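## Task

Take tube A (violet cap), which sits in rack RK position C5, and stand it on the central area of the balance pan. Close the balance door and press PRINT. Then seat tube A fully down in bore B3 of dry block DB, and make sure the balance door ends up closed. Other tubes must stay seated in their bores and wells and must never be gripped. Every station must stay upright and level on the bench mat. Anything that stays in place only because the robot is holding it does not count. At the end, open the gripper and move the arm away.

## Robot and tools

Robot: one arm with six revolute joints and a two-finger gripper, driven in joint space. There is no Cartesian command; every motion is given as absolute joint targets.

Scene frame: the origin is on the table top directly under the arm's base. +z is up, and +y is to the left when facing along +x. The base may be slightly tilted relative to the table.

Layout: rack RK is closest to the base. Behind it, from left to right, stand the balance BAL, dry block DB, mixer MX, spectrophotometer SP and magnet block MG. None of them is fixed, so they can be shoved or tipped. Viewed from a station's front, row A is the closest row and column 1 is the leftmost. The balance door is the top glass pane; it opens by sliding away from the arm. PRINT is the white key on the sloping front. A green lamp lights when PRINT is pressed with the door closed, whether or not the pan is loaded. Tubes placed home must be pushed to the bottom of their bore.

Tool execute_actions, argument actions: a list holding one item or none.
- Empty list: no command; returns the state plus camera pictures.
- Motion item: {"rows": [[...]], "steps": n}. There is a single arm, so each row is one list of 7 numbers in this order: waist, shoulder, elbow, wrist pitch, wrist yaw, wrist roll, gripper opening. The first six are absolute target angles in radians, in the same convention as the Joint positions line. They are not offsets. Stated ranges: waist -2.880 to 2.880, shoulder 0.000 to 3.142, elbow 0.000 to 3.019, wrist pitch -1.693 to 1.571, wrist yaw -1.571 to 1.571, wrist roll -2.094 to 2.094. The real joint ends may differ from these by up to 0.019 rad. The seventh number is an absolute gripper command from -1 (closed) to +1 (fully open).
- Rows and steps: each row lasts one control step of 1/30 s. steps runs from 8 to 15 and defaults to 15. You may give 1 to 15 rows; if there are fewer rows than steps, the last row is repeated.
- Wait item: {"steps": n}, with n up to 300. It sends nothing new and counts from the previous result.
- Optional pictures: true adds camera images to a motion result.
- A refused call moves nothing. A target is refused if it lies more than 0.019 rad beyond a stated end and also farther out than the joint's current angle. A target past the real end is clipped to it, and the result prints "joint sent to its limit"; this line can refer to an earlier action.

Motion limits: on each step, every joint's target is capped at a fixed distance from its measured angle: waist 0.264, shoulder 0.32, elbow 0.276, wrist pitch 0.33, wrist yaw 0.186, wrist roll 0.522 rad. If the targets would put the hand more than 70 mm from where it is now, all of them are pulled back proportionally. Large moves therefore take several actions. Very small commanded moves, a few mm, may not move the hand at all.

Timing: each result is taken 8 steps before its action finishes. Those last 8 steps run while you think, and the simulation keeps running during your replies. The arm keeps heading toward the last row sent until it is nearly still, blocked, or a step is HELD. After that, only a new action makes it move further or press harder.

Gripping: grip_measured reports the finger opening on the same -1..1 scale as the command. Joint positions ends with the pad gap in metres; 0.094 m is fully open. Readings can have a constant error of about 1 mm. To hold an object, keep commanding a value below grip_measured: about 0.03 below gives a firm grip, and a smaller margin gives a lighter one. Each pad pushes with at most roughly 50-62 N, less on parts thinner than about 2 mm, with a brief spike at first contact.

Result lines: Joint positions (rad, then gap in m) and Joint velocities (rad/s, then m/s). "joint command not followed" means the clearance checker changed or blocked targets; mounting blocks and posts count as part of the arm. HELD marks steps on which your row was not sent in full. Joint torques are the total drive outputs, with offsets and noise; they are not zero in free air, and friction can hide contact. MOTOR HOT appears from 85 °C. At 100 °C you get an OVER-TEMPERATURE FAULT: the motors and gripper go limp, the arm falls, and the stop lasts until they cool. Avoid holding loads for a long time while idle.

Cameras: cam_high is fixed at 504x504 and calibrated in the scene frame; its pose is near [0.247, -0.525, 0.712]. cam_wrist is a 616x616 fisheye on the hand, with no pose given. zoom_image takes camera (cam_high or cam_wrist) and region [x0, y0, x1, y1] in image pixels, with (0,0) at the top left and at most 504x504. It returns a closer look at the latest image.

finished_scene takes scene (the current scene number). Call it only when the goal is met and stable and the gripper has been released and moved clear. Replying without any tool call ends everything.

Avoid: dropping or knocking anything off the table, which ends the scene; tipping or sliding stations; disturbing or grabbing other tubes; slamming or pressing hard against things. Loose objects may occasionally get a brief push from outside.

Each tool is called after ">>>" by a JSON object that holds its "method" and its "body".

## Session

>>> {"method": "execute_actions", "body": {"actions": []}}

Scene clock: 0.00 s of 12600.00 s.
grip_measured=+1.000
Joint positions: [-1.402  1.125  0.602 -1.106  0.048  0.817  0.094]
Joint velocities: [ 0.005  0.015  0.002  0.002 -0.066  0.007  0.   ]
Joint torques (N m, as the arm reports them, + toward a larger angle): no reading
Motor temperatures (°C, as the motors report them): [24 24 24 21 22 23]

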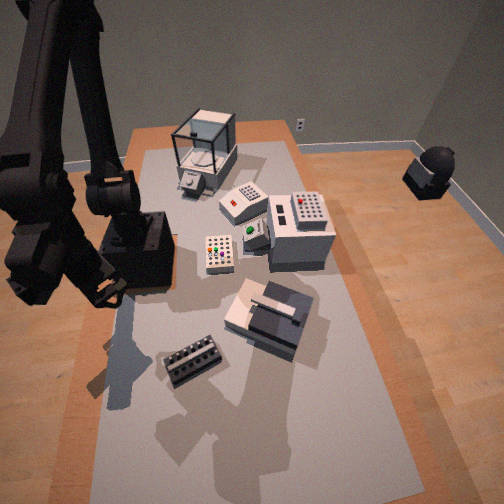

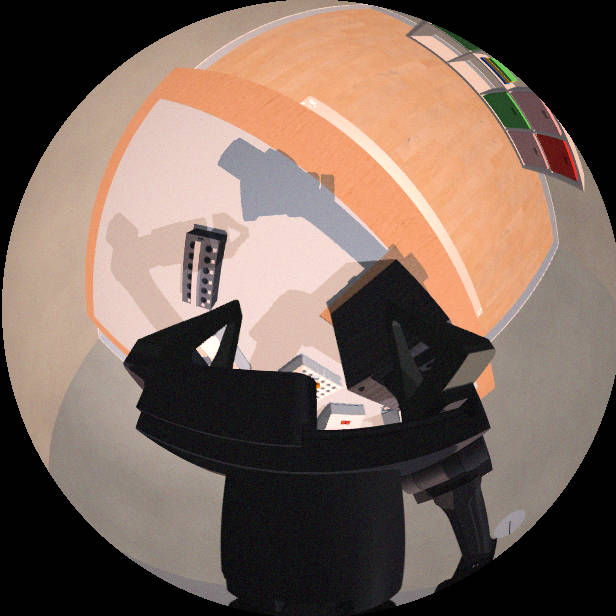

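>>> {"method": "zoom_image", "body": {"camera": "cam_high", "region": [150, 90, 350, 290]}}

>>> {"method": "zoom_image", "body": {"camera": "cam_high", "region": [0, 150, 200, 350]}}

Region (150, 90, 350, 290) of cam_high's 504x504 image, scaled by 2.520, with more detail than that image has.

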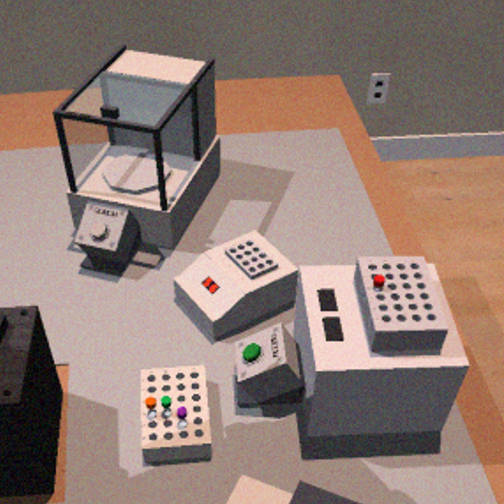

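Region (0, 150, 200, 350) of cam_high's 504x504 image, scaled by 2.520, with more detail than that image has.

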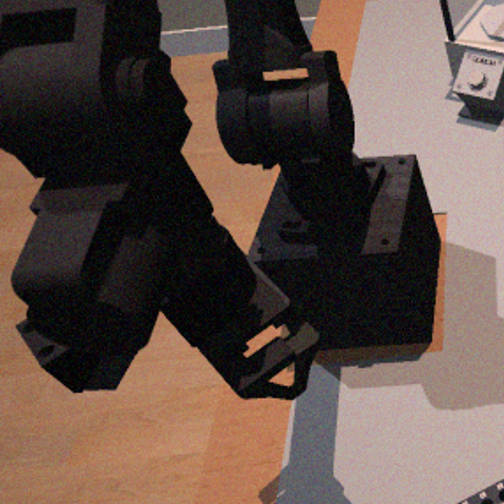

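>>> {"method": "execute_actions", "body": {"actions": [{"rows":[[-0.3,1.5,1.0,-1.07,0,0,1]]}]}}

>>> {"method": "execute_actions", "body": {"actions": [{"steps":90}], "pictures": true}}

Scene clock: 1.17 s of 12600.00 s.
grip_measured=+1.000
Joint positions: [-1.166  1.405  0.798 -1.096  0.014  0.493  0.094]
Joint velocities: [ 1.206  1.001  0.916  0.115 -0.007 -1.458  0.   ]
Joint torques (N m, as the arm reports them, + toward a larger angle): [ 1.92 -9.91  9.53  0.07 -0.17 -0.21]
Motor temperatures (°C, as the motors report them): [24 24 24 21 22 23]
Steps of this call (steps 1 to 28: nothing new was sent; steps 29 to 35: the first 7 steps of this action). Readings (joint positions):
29: [-1.393 1.138 0.610 -1.108 0.043 0.780]
30: [-1.366 1.171 0.630 -1.108 0.035 0.732]
32: [-1.289 1.271 0.694 -1.107 0.023 0.636]
35: the state above

Scene clock: 4.17 s of 12600.00 s.
grip_measured=+1.000
Joint positions: [-0.289  1.506  0.957 -1.074 -0.002  0.016  0.094]
Joint velocities: [ 0.015  0.005  0.012  0.002 -0.007 -0.007  0.   ]
Joint torques (N m, as the arm reports them, + toward a larger angle): [ -0.89 -10.02  10.24   0.1    0.15  -0.21]
Motor temperatures (°C, as the motors report them): [24 24 25 21 22 23]
Kept back: nothing.
Steps of this call (steps 1 to 8: the last 8 steps of your previous action; steps 9 to 45: the robot went on to your last target; steps 46 to 90: nothing new was sent). Readings (joint positions):
1: [-1.123 1.436 0.829 -1.092 0.013 0.443]
2: [-1.079 1.460 0.855 -1.088 0.012 0.395]
4: [-0.982 1.491 0.897 -1.080 0.010 0.312]
8: [-0.762 1.506 0.938 -1.074 0.007 0.191]
90: the state above
The arm was judged still, so your last target was given up. Only a new action makes it travel on or press farther. Fingers that are still opening or closing keep moving.

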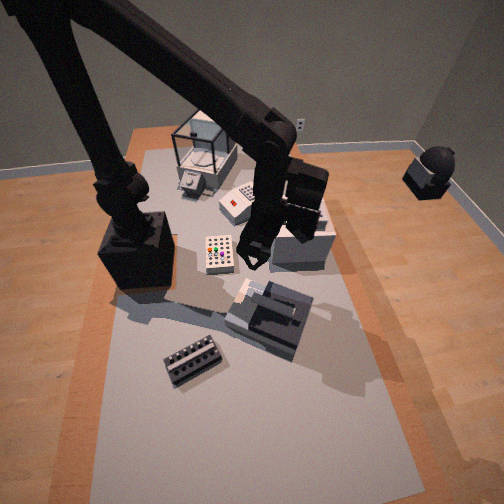

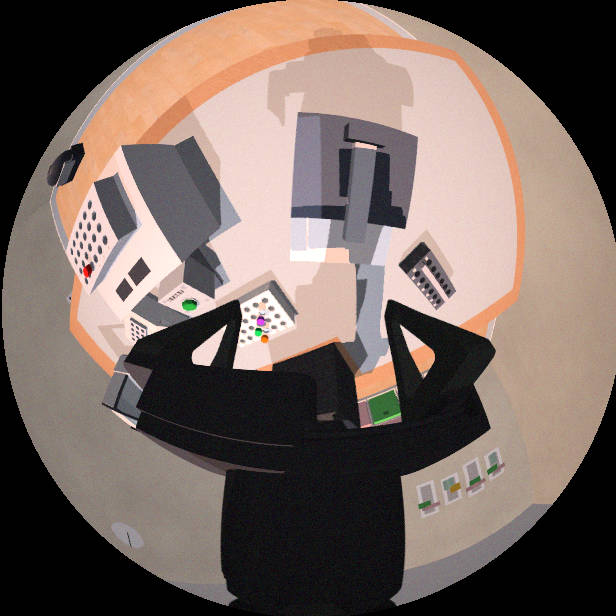

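>>> {"method": "execute_actions", "body": {"actions": [{"rows":[[0.35,2.0,1.65,-1.22,0,0,1]]}]}}

>>> {"method": "execute_actions", "body": {"actions": [{"steps":60}], "pictures": true}}

Scene clock: 5.07 s of 12600.00 s.
grip_measured=+1.000
Joint positions: [-0.106  1.78   1.178 -1.167  0.004  0.016  0.094]
Joint velocities: [ 1.001  1.402  1.033 -0.081  0.037 -0.007  0.   ]
Joint torques (N m, as the arm reports them, + toward a larger angle): [  1.34 -14.35   8.54  -0.8    0.    -0.12]
Motor temperatures (°C, as the motors report them): [24 24 25 21 22 23]
Steps of this call (steps 1 to 20: nothing new was sent; steps 21 to 27: the first 7 steps of this action). Readings (joint positions):
21: [-0.281 1.518 0.968 -1.090 0.002 0.016]
22: [-0.264 1.547 0.996 -1.120 0.004 0.016]
24: [-0.207 1.634 1.067 -1.151 0.004 0.016]
27: the state above

Scene clock: 7.07 s of 12600.00 s.
grip_measured=+1.000
Joint positions: [ 0.36   1.995  1.61  -1.221 -0.002 -0.002  0.094]
Joint velocities: [-0.015 -0.015  0.017 -0.007 -0.007 -0.007  0.   ]
Joint torques (N m, as the arm reports them, + toward a larger angle): [ -1.42 -17.06  10.26  -0.06   0.16  -0.01]
Motor temperatures (°C, as the motors report them): [24 24 25 21 22 23]
Kept back: nothing.
Steps of this call (steps 1 to 8: the last 8 steps of your previous action; steps 9 to 60: the robot went on to your last target). Readings (joint positions):
1: [-0.072 1.826 1.212 -1.170 0.004 0.016]
2: [-0.037 1.867 1.245 -1.172 0.004 0.016]
4: [0.014 1.908 1.316 -1.213 0.051 0.004]
8: [0.042 1.932 1.417 -1.221 0.103 -0.001]
60: the state above
The arm was judged still, so your last target was given up. Only a new action makes it travel on or press farther. Fingers that are still opening or closing keep moving.

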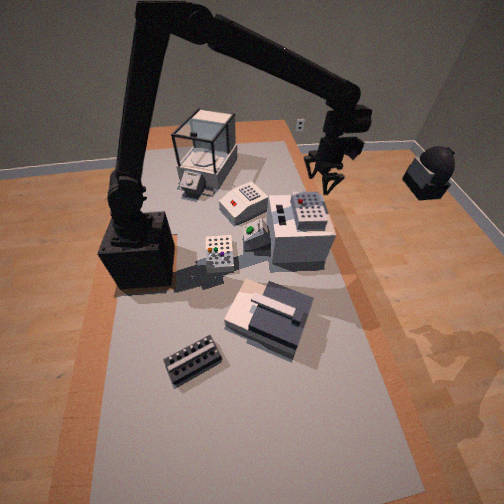

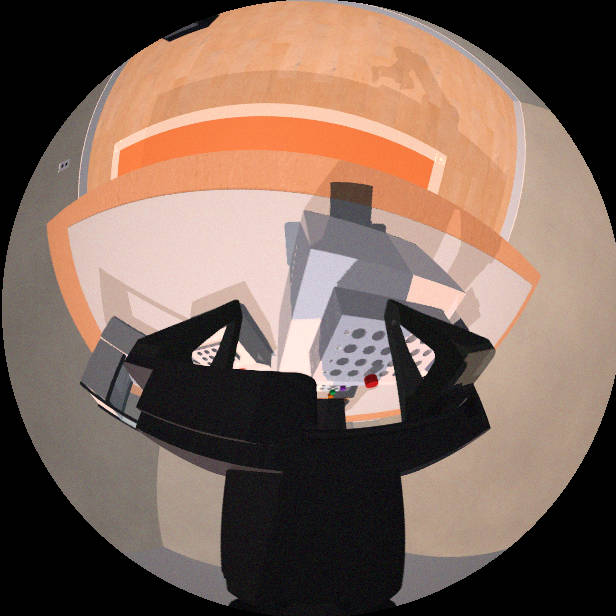

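>>> {"method": "execute_actions", "body": {"actions": [{"rows":[[0.2,1.5,1.4,-1.3,0,0,1]]}]}}

>>> {"method": "execute_actions", "body": {"actions": [{"rows":[[-0.05,1.145,0.76,-1.146,0,0,0]]}]}}

>>> {"method": "execute_actions", "body": {"actions": [{"steps":50}], "pictures": true}}

Scene clock: 8.67 s of 12600.00 s.
grip_measured=+1.000
Joint positions: [ 0.298  1.813  1.427 -1.261 -0.002 -0.002  0.094]
Joint velocities: [-0.386 -0.991 -0.442 -0.154 -0.007  0.007  0.   ]
Joint torques (N m, as the arm reports them, + toward a larger angle): [ -1.48 -18.75   9.19  -0.24   0.13  -0.02]
Motor temperatures (°C, as the motors report them): [24 24 26 21 22 23]
Steps of this call (steps 1 to 41: nothing new was sent; steps 42 to 48: the first 7 steps of this action). Readings (joint positions):
42: [0.357 1.986 1.598 -1.220 -0.002 -0.002]
43: [0.353 1.966 1.567 -1.221 -0.002 -0.002]
45: [0.336 1.910 1.497 -1.238 -0.002 -0.002]
48: the state above

Scene clock: 9.17 s of 12600.00 s.
grip_measured=+0.003
Joint positions: [ 0.02   1.184  1.074 -1.18  -0.    -0.002  0.047]
Joint velocities: [-0.904 -1.128 -1.595  0.154  0.037 -0.022 -0.001]
Joint torques (N m, as the arm reports them, + toward a larger angle): [ 1.8  -1.82  7.4   0.82 -0.05 -0.02]
Motor temperatures (°C, as the motors report them): [24 24 26 21 22 23]
Steps of this call (steps 1 to 8: the last 8 steps of your previous action; steps 9 to 15: the first 7 steps of this action). Readings (joint positions):
9: [0.198 1.483 1.375 -1.271 -0.004 -0.002]
10: [0.181 1.434 1.339 -1.242 -0.005 -0.002]
12: [0.124 1.329 1.242 -1.208 -0.005 -0.002]
15: the state above

Scene clock: 10.83 s of 12600.00 s.
grip_measured=+0.002
Joint positions: [-0.044  1.157  0.717 -1.158  0.002 -0.002  0.047]
Joint velocities: [-0.005  0.005 -0.027  0.007  0.007 -0.051 -0.001]
Joint torques (N m, as the arm reports them, + toward a larger angle): [-0.25 -6.1  10.53  0.38 -0.01  0.  ]
Motor temperatures (°C, as the motors report them): [24 24 26 21 22 23]
Kept back: nothing.
Steps of this call (steps 1 to 8: the last 8 steps of your previous action; steps 9 to 30: the robot went on to your last target; steps 31 to 50: nothing new was sent). Readings (joint positions):
1: [-0.007 1.151 1.017 -1.178 0.001 -0.002]
2: [-0.025 1.128 0.962 -1.177 0.003 -0.002]
4: [-0.043 1.111 0.854 -1.171 0.003 -0.002]
8: [-0.044 1.150 0.722 -1.168 0.002 -0.002]
50: the state above
The arm was judged still, so your last target was given up. Only a new action makes it travel on or press farther. Fingers that are still opening or closing keep moving.

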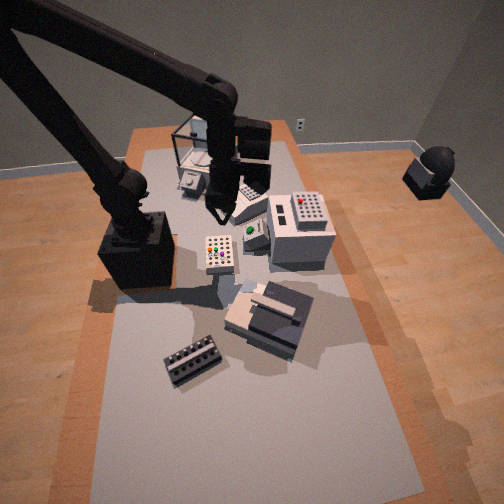

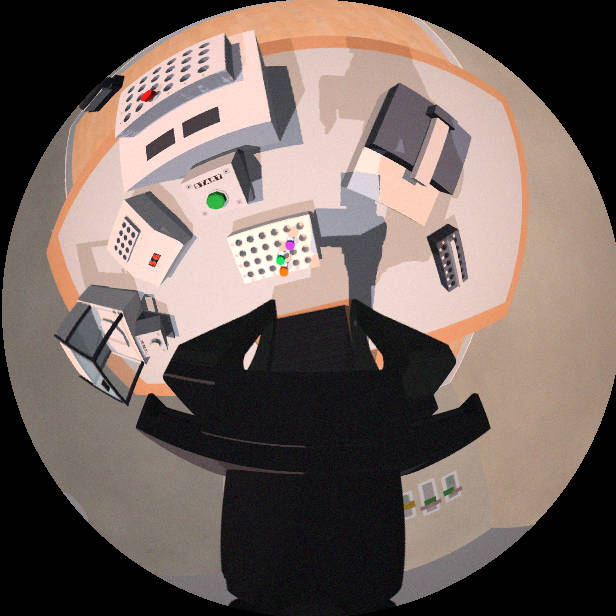

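>>> {"method": "execute_actions", "body": {"actions": [{"rows":[[0.0,1.25,0.66,-0.94,0,0,-0.4]]}]}}

>>> {"method": "execute_actions", "body": {"actions": [{"steps":30}], "pictures": true}}

>>> {"method": "zoom_image", "body": {"camera": "cam_high", "region": [170, 170, 290, 290]}}

Scene clock: 11.63 s of 12600.00 s.
grip_measured=-0.397
Joint positions: [-0.012  1.262  0.652 -0.956  0.002 -0.002  0.028]
Joint velocities: [ 0.005  0.19  -0.168  0.002  0.007  0.051  0.   ]
Joint torques (N m, as the arm reports them, + toward a larger angle): [ 0.56 -8.14  8.06  0.5   0.01 -0.01]
Motor temperatures (°C, as the motors report them): [24 24 26 21 22 23]
Steps of this call (steps 1 to 17: nothing new was sent; steps 18 to 24: the first 7 steps of this action). Readings (joint positions):
18: [-0.042 1.162 0.708 -1.123 0.002 -0.002]
19: [-0.036 1.173 0.694 -1.058 0.002 -0.002]
21: [-0.022 1.216 0.673 -0.981 0.002 -0.002]
24: the state above

Scene clock: 12.63 s of 12600.00 s.
grip_measured=-0.398
Joint positions: [-0.012  1.264  0.645 -0.952  0.002 -0.002  0.028]
Joint velocities: [ 0.005  0.005 -0.007  0.007 -0.007  0.022  0.   ]
Joint torques (N m, as the arm reports them, + toward a larger angle): [ 0.96 -7.    7.77  0.43  0.01 -0.01]
Motor temperatures (°C, as the motors report them): [24 24 26 21 22 23]
Kept back: nothing.
Steps of this call (steps 1 to 8: the last 8 steps of your previous action; steps 9 to 15: the robot went on to your last target; steps 16 to 30: nothing new was sent). Readings (joint positions):
1: [-0.012 1.266 0.648 -0.956 0.002 -0.002]
2: [-0.012 1.266 0.645 -0.956 0.002 -0.002]
4: [-0.012 1.265 0.645 -0.955 0.002 -0.002]
8: [-0.012 1.264 0.645 -0.952 0.002 -0.002]
30: the state above
The arm was judged still, so your last target was given up. Only a new action makes it travel on or press farther. Fingers that are still opening or closing keep moving.

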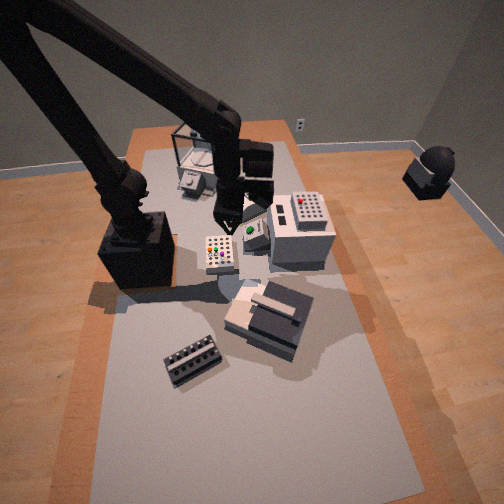

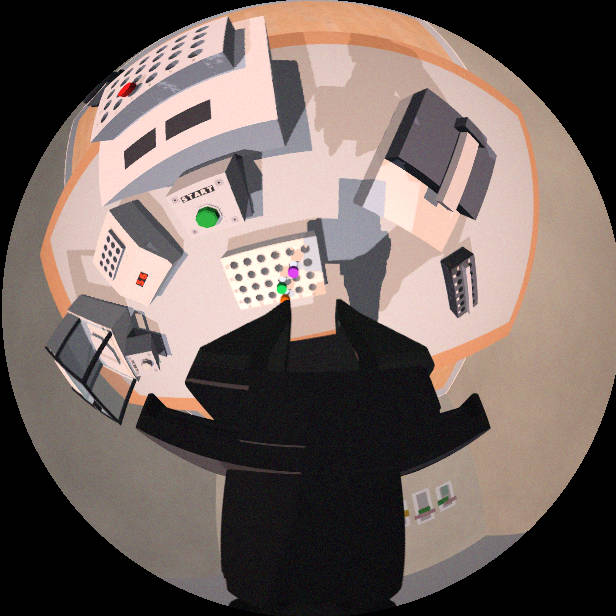

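Region (170, 170, 290, 290) of cam_high's 504x504 image, scaled by 4.200, with more detail than that image has.

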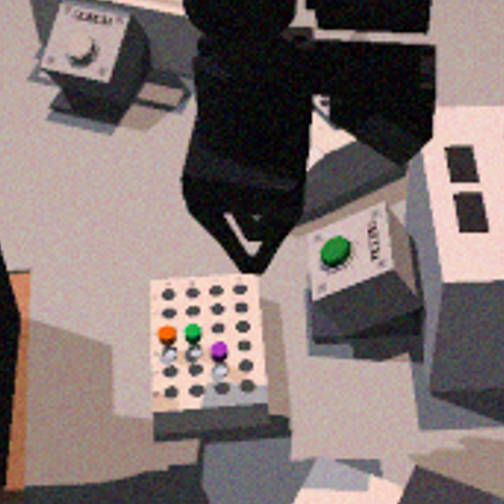

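>>> {"method": "execute_actions", "body": {"actions": [{"rows":[[0.08,1.33,0.55,-0.78,0.0,0.25,-0.4]]}]}}

>>> {"method": "execute_actions", "body": {"actions": [{"steps":30}], "pictures": true}}

>>> {"method": "zoom_image", "body": {"camera": "cam_high", "region": [170, 170, 290, 290]}}

Scene clock: 13.33 s of 12600.00 s.
grip_measured=-0.398
Joint positions: [ 0.076  1.337  0.536 -0.8   -0.     0.182  0.028]
Joint velocities: [ 0.024  0.171 -0.193  0.007 -0.095  0.3   -0.001]
Joint torques (N m, as the arm reports them, + toward a larger angle): [ 0.02 -7.55  7.53  0.64  0.08  0.18]
Motor temperatures (°C, as the motors report them): [24 24 26 21 22 23]
Steps of this call (steps 1 to 14: nothing new was sent; steps 15 to 21: the first 7 steps of this action). Readings (joint positions):
15: [-0.006 1.267 0.632 -0.921 0.003 0.034]
16: [0.010 1.273 0.612 -0.865 0.004 0.075]
18: [0.050 1.302 0.572 -0.810 0.001 0.132]
21: the state above

Scene clock: 14.33 s of 12600.00 s.
grip_measured=-0.398
Joint positions: [ 0.076  1.342  0.53  -0.792 -0.     0.234  0.028]
Joint velocities: [-0.005  0.005  0.002 -0.012 -0.007 -0.007  0.003]
Joint torques (N m, as the arm reports them, + toward a larger angle): [ 0.38 -6.7   7.1   0.37  0.1   0.17]
Motor temperatures (°C, as the motors report them): [24 24 26 21 22 23]
Kept back: nothing.
Steps of this call (steps 1 to 8: the last 8 steps of your previous action; steps 9 to 30: the robot went on to your last target). Readings (joint positions):
1: [0.076 1.341 0.532 -0.800 -0.000 0.192]
2: [0.076 1.342 0.530 -0.800 -0.000 0.201]
4: [0.076 1.342 0.530 -0.795 -0.000 0.213]
8: [0.076 1.342 0.530 -0.792 -0.000 0.226]
30: the state above
The arm was judged still, so your last target was given up. Only a new action makes it travel on or press farther. Fingers that are still opening or closing keep moving.

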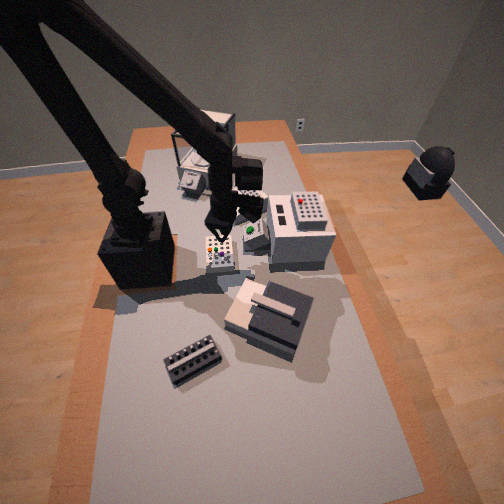

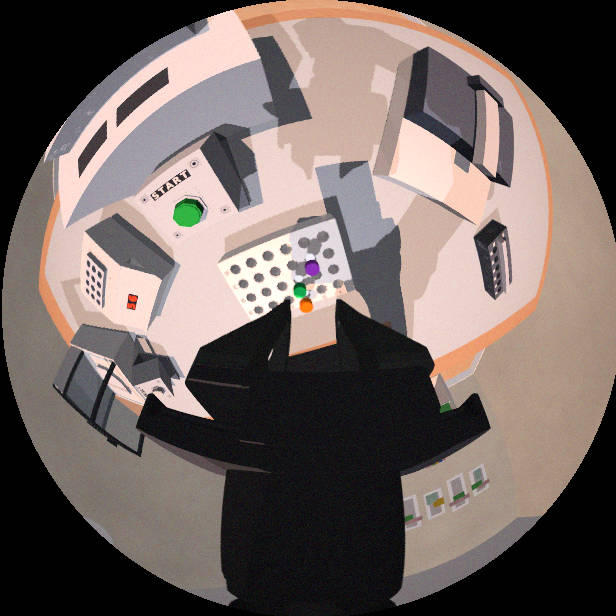

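Region (170, 170, 290, 290) of cam_high's 504x504 image, scaled by 4.200, with more detail than that image has.

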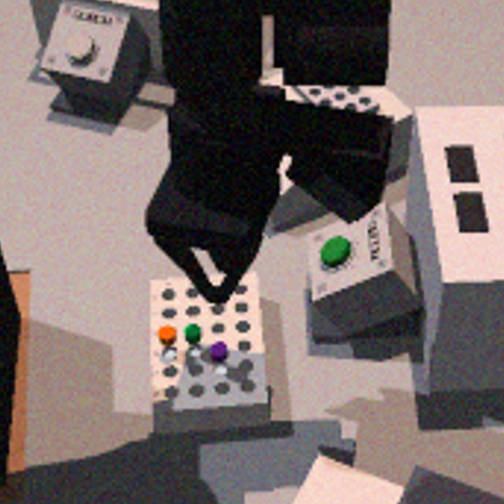

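>>> {"method": "execute_actions", "body": {"actions": [{"rows":[[0.08,1.385,0.505,-0.66,0.0,-0.25,-0.45]]}]}}

>>> {"method": "execute_actions", "body": {"actions": [{"steps":40}], "pictures": true}}

>>> {"method": "zoom_image", "body": {"camera": "cam_high", "region": [170, 170, 290, 290]}}

Scene clock: 14.77 s of 12600.00 s.
grip_measured=-0.447
Joint positions: [ 0.076  1.385  0.502 -0.675 -0.    -0.131  0.026]
Joint velocities: [-0.005  0.044 -0.051  0.032 -0.007 -0.667 -0.001]
Joint torques (N m, as the arm reports them, + toward a larger angle): [ 0.45 -6.19  5.79  0.48  0.07 -0.21]
Motor temperatures (°C, as the motors report them): [24 24 26 21 22 23]
Steps of this call (steps 1 to 6: nothing new was sent; steps 7 to 13: the first 7 steps of this action). Readings (joint positions):
7: [0.076 1.344 0.525 -0.770 -0.000 0.163]
8: [0.076 1.350 0.517 -0.732 -0.000 0.083]
10: [0.076 1.369 0.509 -0.689 -0.000 -0.032]
13: the state above

Scene clock: 16.10 s of 12600.00 s.
grip_measured=-0.447
Joint positions: [ 0.076  1.386  0.5   -0.673 -0.    -0.234  0.026]
Joint velocities: [-0.015 -0.015  0.002  0.012 -0.081  0.022 -0.001]
Joint torques (N m, as the arm reports them, + toward a larger angle): [ 0.37 -6.06  5.63  0.47  0.06 -0.22]
Motor temperatures (°C, as the motors report them): [24 24 26 21 22 23]
Kept back: nothing.
Steps of this call (steps 1 to 8: the last 8 steps of your previous action; steps 9 to 30: the robot went on to your last target; steps 31 to 40: nothing new was sent). Readings (joint positions):
1: [0.076 1.386 0.501 -0.675 -0.000 -0.152]
2: [0.076 1.386 0.500 -0.675 -0.000 -0.168]
4: [0.076 1.386 0.500 -0.674 -0.000 -0.193]
8: [0.076 1.386 0.500 -0.673 -0.000 -0.217]
40: the state above
The arm was judged still, so your last target was given up. Only a new action makes it travel on or press farther. Fingers that are still opening or closing keep moving.

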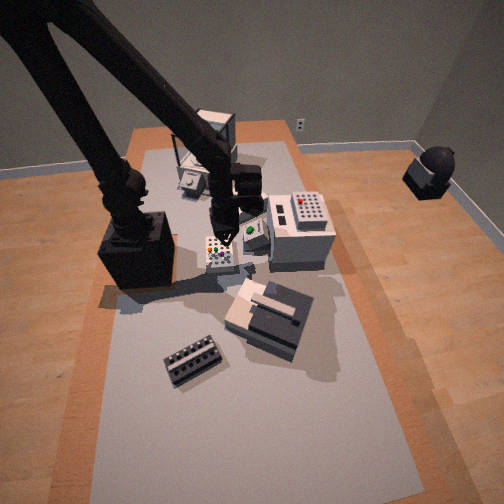

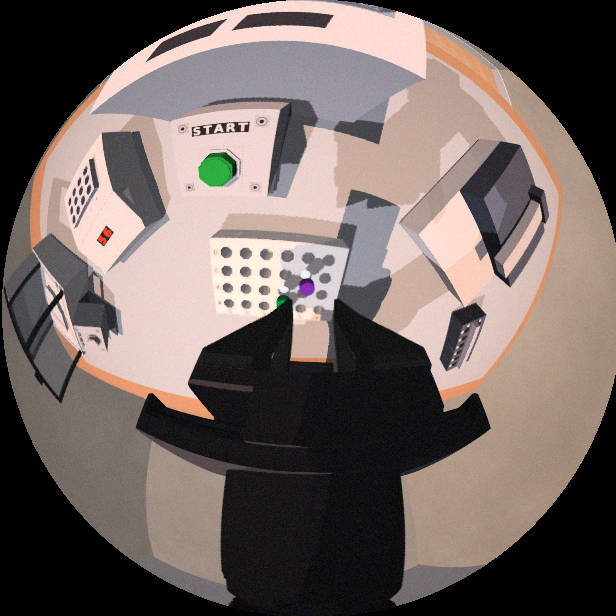

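Region (170, 170, 290, 290) of cam_high's 504x504 image, scaled by 4.200, with more detail than that image has.

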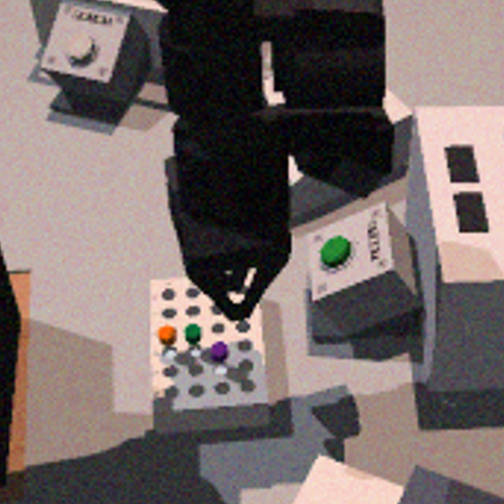

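>>> {"method": "execute_actions", "body": {"actions": [{"rows":[[0.085,1.43,0.465,-0.57,0.0,-0.25,-0.45]]}]}}

>>> {"method": "execute_actions", "body": {"actions": [{"steps":25}], "pictures": true}}

>>> {"method": "zoom_image", "body": {"camera": "cam_high", "region": [170, 170, 290, 290]}}

Scene clock: 16.87 s of 12600.00 s.
grip_measured=-0.447
Joint positions: [ 0.076  1.43   0.46  -0.586 -0.    -0.234  0.026]
Joint velocities: [-0.005  0.054 -0.09  -0.007 -0.022 -0.022  0.   ]
Joint torques (N m, as the arm reports them, + toward a larger angle): [ 0.74 -6.52  5.38  0.59  0.07 -0.23]
Motor temperatures (°C, as the motors report them): [24 24 26 21 22 23]
Steps of this call (steps 1 to 16: nothing new was sent; steps 17 to 23: the first 7 steps of this action). Readings (joint positions):
17: [0.076 1.388 0.495 -0.655 -0.000 -0.234]
18: [0.076 1.394 0.486 -0.624 -0.000 -0.234]
20: [0.076 1.413 0.472 -0.593 -0.000 -0.234]
23: the state above

Scene clock: 17.70 s of 12600.00 s.
grip_measured=-0.447
Joint positions: [ 0.076  1.432  0.457 -0.582 -0.    -0.234  0.026]
Joint velocities: [-0.005 -0.005 -0.012  0.007  0.066 -0.051 -0.001]
Joint torques (N m, as the arm reports them, + toward a larger angle): [ 0.71 -6.11  5.27  0.46  0.06 -0.22]
Motor temperatures (°C, as the motors report them): [24 24 26 21 22 23]
Kept back: nothing.
Steps of this call (steps 1 to 8: the last 8 steps of your previous action; steps 9 to 15: the robot went on to your last target; steps 16 to 25: nothing new was sent). Readings (joint positions):
1: [0.076 1.432 0.458 -0.586 -0.000 -0.234]
2: [0.076 1.432 0.457 -0.586 -0.000 -0.234]
4: [0.076 1.432 0.457 -0.584 -0.000 -0.234]
8: [0.076 1.432 0.457 -0.582 -0.000 -0.234]
25: the state above
The arm was judged still, so your last target was given up. Only a new action makes it travel on or press farther. Fingers that are still opening or closing keep moving.

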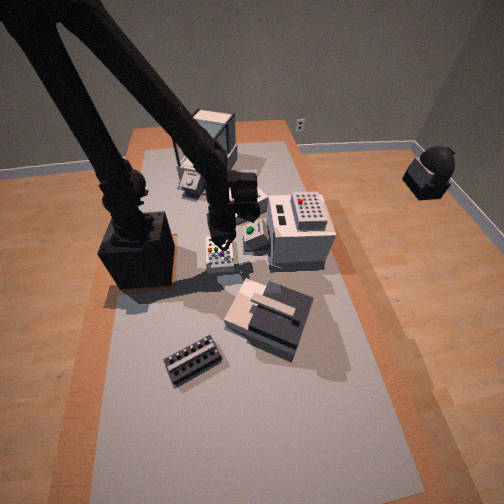

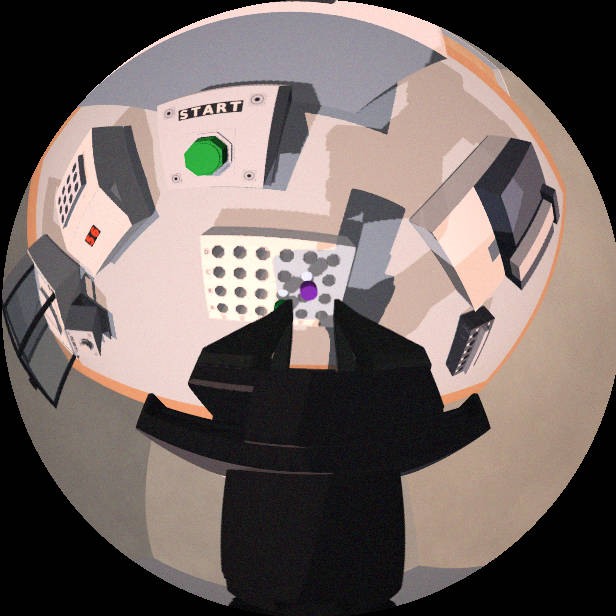

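Region (170, 170, 290, 290) of cam_high's 504x504 image, scaled by 4.200, with more detail than that image has.

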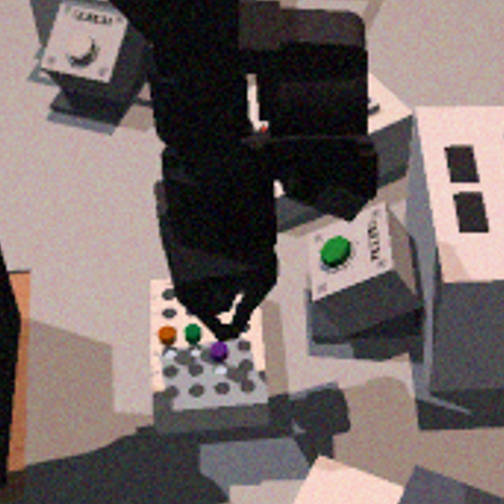

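>>> {"method": "execute_actions", "body": {"actions": [{"rows":[[0.095,1.53,0.445,-0.46,0.0,-0.25,-0.45]]}]}}

>>> {"method": "execute_actions", "body": {"actions": [{"steps":25}], "pictures": true}}

>>> {"method": "zoom_image", "body": {"camera": "cam_high", "region": [170, 170, 290, 290]}}

Scene clock: 18.17 s of 12600.00 s.
grip_measured=-0.447
Joint positions: [ 0.079  1.539  0.445 -0.474 -0.    -0.234  0.026]
Joint velocities: [-0.005  0.073 -0.11  -0.012 -0.037 -0.051 -0.   ]
Joint torques (N m, as the arm reports them, + toward a larger angle): [ 1.13 -7.96  4.28  0.61  0.07 -0.21]
Motor temperatures (°C, as the motors report them): [24 24 26 21 22 23]
Steps of this call (steps 1 to 7: nothing new was sent; steps 8 to 14: the first 7 steps of this action). Readings (joint positions):
8: [0.076 1.439 0.454 -0.562 -0.000 -0.234]
9: [0.076 1.457 0.451 -0.527 -0.000 -0.234]
11: [0.078 1.504 0.451 -0.486 -0.000 -0.234]
14: the state above

Scene clock: 19.00 s of 12600.00 s.
grip_measured=-0.447
Joint positions: [ 0.079  1.54   0.44  -0.472 -0.    -0.234  0.026]
Joint velocities: [-0.015 -0.005  0.017 -0.007 -0.022  0.081 -0.   ]
Joint torques (N m, as the arm reports them, + toward a larger angle): [ 1.18 -7.33  4.16  0.43  0.07 -0.21]
Motor temperatures (°C, as the motors report them): [24 24 26 21 22 23]
Kept back: nothing.
Steps of this call (steps 1 to 8: the last 8 steps of your previous action; steps 9 to 15: the robot went on to your last target; steps 16 to 25: nothing new was sent). Readings (joint positions):
1: [0.079 1.540 0.442 -0.474 -0.000 -0.234]
2: [0.079 1.540 0.440 -0.474 -0.000 -0.234]
4: [0.079 1.540 0.440 -0.474 -0.000 -0.234]
8: [0.079 1.540 0.440 -0.472 -0.000 -0.234]
25: the state above
The arm was judged still, so your last target was given up. Only a new action makes it travel on or press farther. Fingers that are still opening or closing keep moving.

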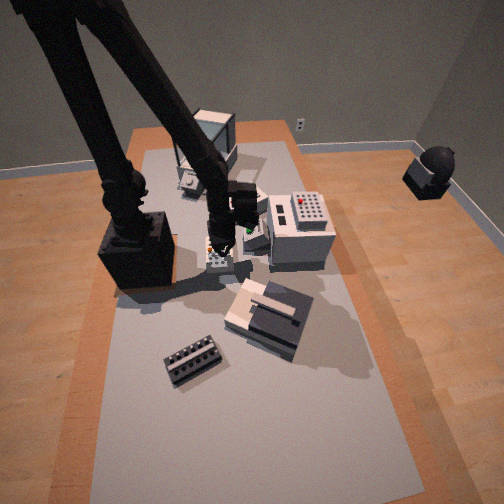

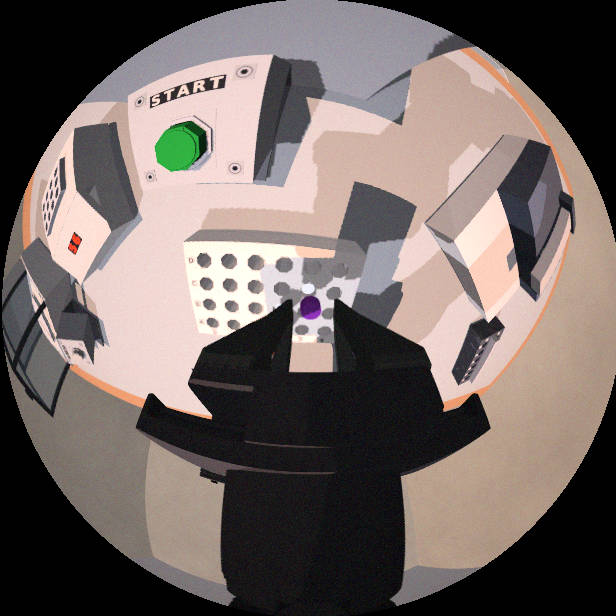

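Region (170, 170, 290, 290) of cam_high's 504x504 image, scaled by 4.200, with more detail than that image has.

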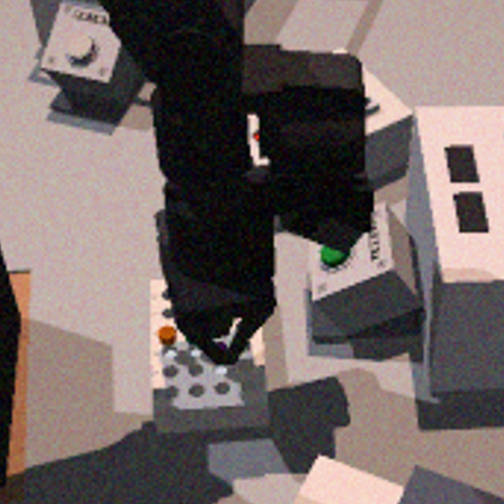

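>>> {"method": "execute_actions", "body": {"actions": [{"rows":[[0.095,1.385,0.505,-0.68,0.0,-0.25,-0.45]],"steps":10}]}}

>>> {"method": "execute_actions", "body": {"actions": [{"rows":[[0.5,1.15,0.85,-1.2,0,0,-1]]}]}}

>>> {"method": "execute_actions", "body": {"actions": [{"rows":[[1.2,1.25,1.0,-1.2,0,0,-1]]}]}}

>>> {"method": "execute_actions", "body": {"actions": [{"rows":[[1.46,1.37,1.04,-1.2,0,0,-1]]}]}}

>>> {"method": "execute_actions", "body": {"actions": [{"steps":30}], "pictures": true}}

>>> {"method": "zoom_image", "body": {"camera": "cam_high", "region": [140, 60, 280, 200]}}

Scene clock: 20.67 s of 12600.00 s.
grip_measured=-0.448
Joint positions: [ 0.079  1.503  0.454 -0.573 -0.    -0.234  0.026]
Joint velocities: [ 0.005 -1.04   0.164 -1.643  0.051  0.037  0.001]
Joint torques (N m, as the arm reports them, + toward a larger angle): [  1.17 -10.95   7.04   0.42   0.06  -0.22]
Motor temperatures (°C, as the motors report them): [24 24 26 21 22 23]
Steps of this call (steps 1 to 48: nothing new was sent; steps 49 to 50: the first 2 steps of this action). Readings (joint positions):
49: [0.079 1.530 0.446 -0.509 -0.000 -0.234]
50: the state above

Scene clock: 21.17 s of 12600.00 s.
grip_measured=-0.982
Joint positions: [ 0.287  1.255  0.628 -0.974  0.004 -0.141  0.001]
Joint velocities: [ 1.158 -0.532  0.891 -1.214  0.022  0.388 -0.001]
Joint torques (N m, as the arm reports them, + toward a larger angle): [ 1.11 -6.65  9.39 -0.04  0.02  0.13]
Motor temperatures (°C, as the motors report them): [24 24 26 21 22 23]
Steps of this call (steps 1 to 8: the last 8 steps of your previous action; steps 9 to 15: the first 7 steps of this action). Readings (joint positions):
9: [0.087 1.369 0.488 -0.692 0.003 -0.222]
10: [0.109 1.356 0.502 -0.742 0.004 -0.205]
12: [0.173 1.316 0.543 -0.837 0.004 -0.178]
15: the state above

Scene clock: 21.67 s of 12600.00 s.
grip_measured=-0.982
Joint positions: [ 0.834  1.237  0.936 -1.189  0.006 -0.028  0.001]
Joint velocities: [ 1.91   0.317  0.261  0.002 -0.081  0.066  0.001]
Joint torques (N m, as the arm reports them, + toward a larger angle): [ 0.89 -8.66  9.9  -0.29 -0.1   0.11]
Motor temperatures (°C, as the motors report them): [24 24 26 21 22 23]
Steps of this call (steps 1 to 8: the last 8 steps of your previous action; steps 9 to 15: the first 7 steps of this action). Readings (joint positions):
9: [0.518 1.144 0.840 -1.182 0.005 -0.041]
10: [0.549 1.155 0.855 -1.188 0.008 -0.037]
12: [0.650 1.190 0.894 -1.189 0.008 -0.032]
15: the state above

Scene clock: 22.17 s of 12600.00 s.
grip_measured=-0.982
Joint positions: [ 1.468  1.378  1.001 -1.194 -0.003 -0.017  0.001]
Joint velocities: [ 0.542  0.288 -0.002 -0.022 -0.037 -0.081  0.   ]
Joint torques (N m, as the arm reports them, + toward a larger angle): [ -2.9  -11.47  10.01  -0.26   0.22   0.17]
Motor temperatures (°C, as the motors report them): [24 24 26 21 22 23]
Steps of this call (steps 1 to 8: the last 8 steps of your previous action; steps 9 to 15: the first 7 steps of this action). Readings (joint positions):
9: [1.249 1.263 0.952 -1.191 0.002 -0.020]
10: [1.277 1.277 0.961 -1.194 0.006 -0.019]
12: [1.366 1.323 0.985 -1.194 0.005 -0.017]
15: the state above

Scene clock: 23.17 s of 12600.00 s.
grip_measured=-0.982
Joint positions: [ 1.474  1.387  1.001 -1.195 -0.002 -0.016  0.001]
Joint velocities: [ 0.005 -0.005  0.002  0.007 -0.022 -0.051 -0.001]
Joint torques (N m, as the arm reports them, + toward a larger angle): [ -0.54 -10.97   9.93  -0.35   0.12   0.15]
Motor temperatures (°C, as the motors report them): [24 24 26 21 22 23]
Kept back: nothing.
Steps of this call (steps 1 to 8: the last 8 steps of your previous action; steps 9 to 15: the robot went on to your last target; steps 16 to 30: nothing new was sent). Readings (joint positions):
1: [1.481 1.386 1.001 -1.195 -0.004 -0.017]
2: [1.484 1.389 1.001 -1.195 -0.004 -0.017]
4: [1.480 1.388 1.001 -1.195 -0.003 -0.017]
8: [1.474 1.387 1.001 -1.195 -0.002 -0.016]
30: the state above
The arm was judged still, so your last target was given up. Only a new action makes it travel on or press farther. Fingers that are still opening or closing keep moving.

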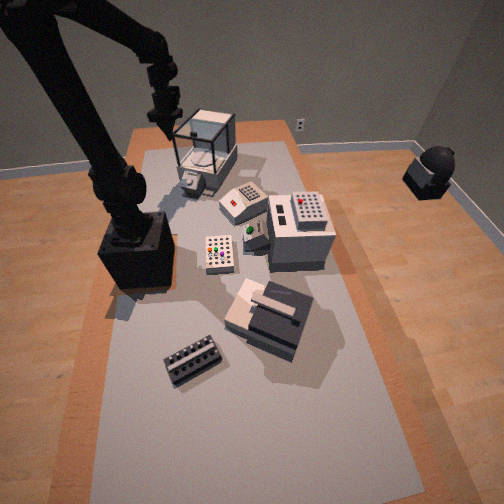

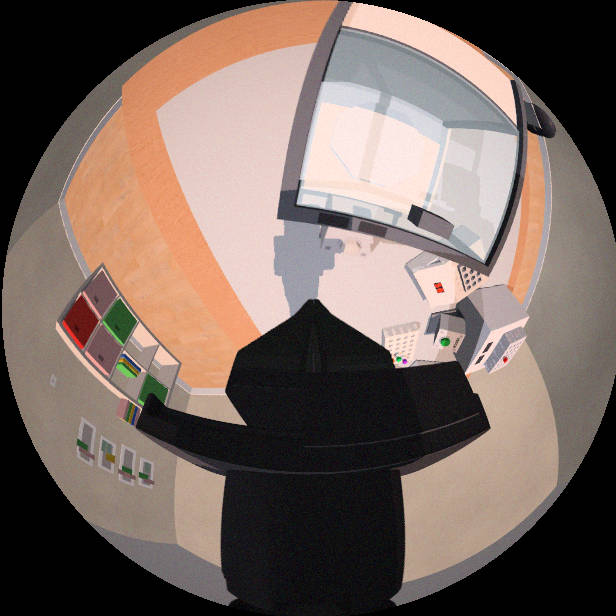

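Region (140, 60, 280, 200) of cam_high's 504x504 image, scaled by 3.600, with more detail than that image has.

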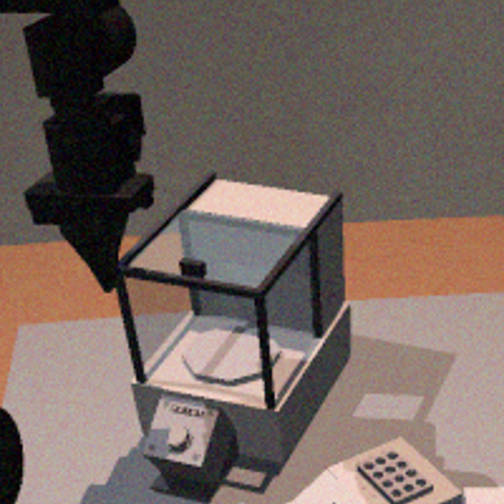

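>>> {"method": "execute_actions", "body": {"actions": [{"rows":[[1.46,1.37,1.2,-1.35,0,0,-1]],"steps":10}]}}

>>> {"method": "execute_actions", "body": {"actions": [{"rows":[[1.26,1.41,1.21,-1.33,0,-0.25,-1]]}]}}

>>> {"method": "execute_actions", "body": {"actions": [{"steps":30}], "pictures": true}}

>>> {"method": "zoom_image", "body": {"camera": "cam_high", "region": [140, 60, 280, 200]}}

Scene clock: 23.87 s of 12600.00 s.
grip_measured=-0.982
Joint positions: [ 1.474  1.393  1.036 -1.262 -0.002 -0.016  0.001]
Joint velocities: [-0.005  0.044  0.769 -1.175  0.022 -0.022  0.   ]
Joint torques (N m, as the arm reports them, + toward a larger angle): [ -0.42 -11.8   14.14   0.4    0.11   0.13]
Motor temperatures (°C, as the motors report them): [24 24 26 21 22 23]
Steps of this call (steps 1 to 19: nothing new was sent; steps 20 to 21: the first 2 steps of this action). Readings (joint positions):
20: [1.474 1.388 1.014 -1.219 -0.002 -0.016]
21: the state above

Scene clock: 24.37 s of 12600.00 s.
grip_measured=-0.982
Joint positions: [ 1.253  1.408  1.174 -1.334  0.003 -0.18   0.001]
Joint velocities: [-0.659  0.161 -0.022  0.012  0.007 -0.286 -0.   ]
Joint torques (N m, as the arm reports them, + toward a larger angle): [  3.53 -11.36  10.27   0.    -0.17  -0.27]
Motor temperatures (°C, as the motors report them): [24 24 26 21 22 23]
Steps of this call (steps 1 to 8: the last 8 steps of your previous action; steps 9 to 15: the first 7 steps of this action). Readings (joint positions):
9: [1.463 1.372 1.174 -1.334 -0.007 -0.043]
10: [1.440 1.376 1.174 -1.334 -0.009 -0.076]
12: [1.359 1.387 1.174 -1.334 -0.007 -0.131]
15: the state above

Scene clock: 25.37 s of 12600.00 s.
grip_measured=-0.982
Joint positions: [ 1.247  1.416  1.174 -1.334  0.002 -0.234  0.001]
Joint velocities: [-0.015 -0.005 -0.012  0.022 -0.081 -0.022 -0.   ]
Joint torques (N m, as the arm reports them, + toward a larger angle): [  1.13 -11.02  10.23   0.01  -0.06  -0.22]
Motor temperatures (°C, as the motors report them): [24 24 26 21 22 23]
Kept back: nothing.
Steps of this call (steps 1 to 8: the last 8 steps of your previous action; steps 9 to 30: the robot went on to your last target). Readings (joint positions):
1: [1.237 1.413 1.174 -1.334 0.004 -0.190]
2: [1.232 1.415 1.174 -1.334 0.004 -0.198]
4: [1.235 1.416 1.174 -1.334 0.003 -0.211]
8: [1.246 1.416 1.174 -1.334 0.002 -0.225]
30: the state above
The arm was judged still, so your last target was given up. Only a new action makes it travel on or press farther. Fingers that are still opening or closing keep moving.

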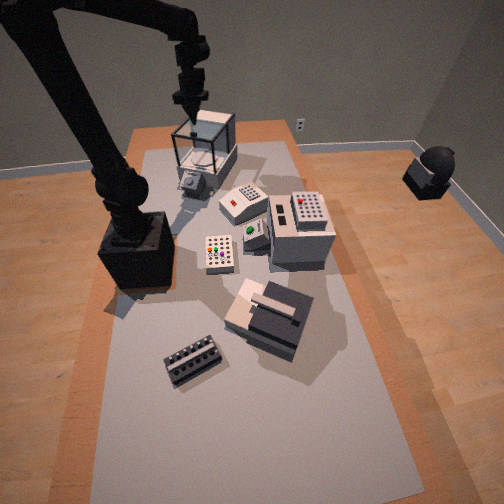

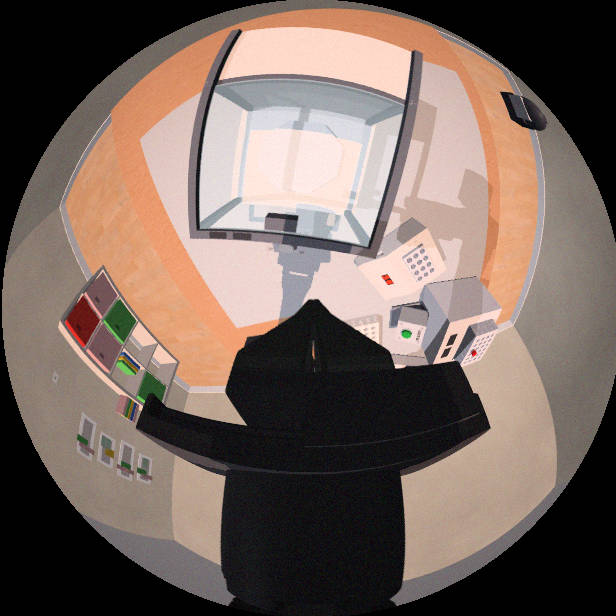

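Region (140, 60, 280, 200) of cam_high's 504x504 image, scaled by 3.600, with more detail than that image has.

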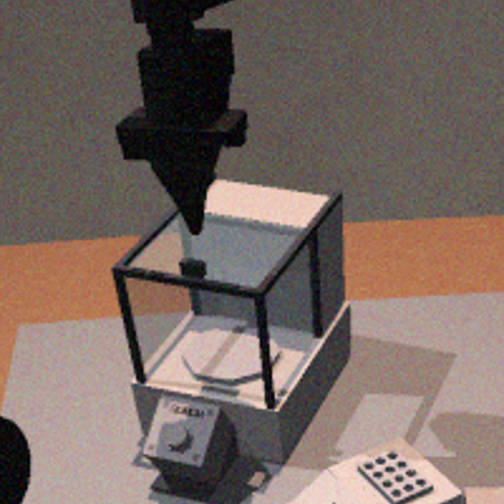

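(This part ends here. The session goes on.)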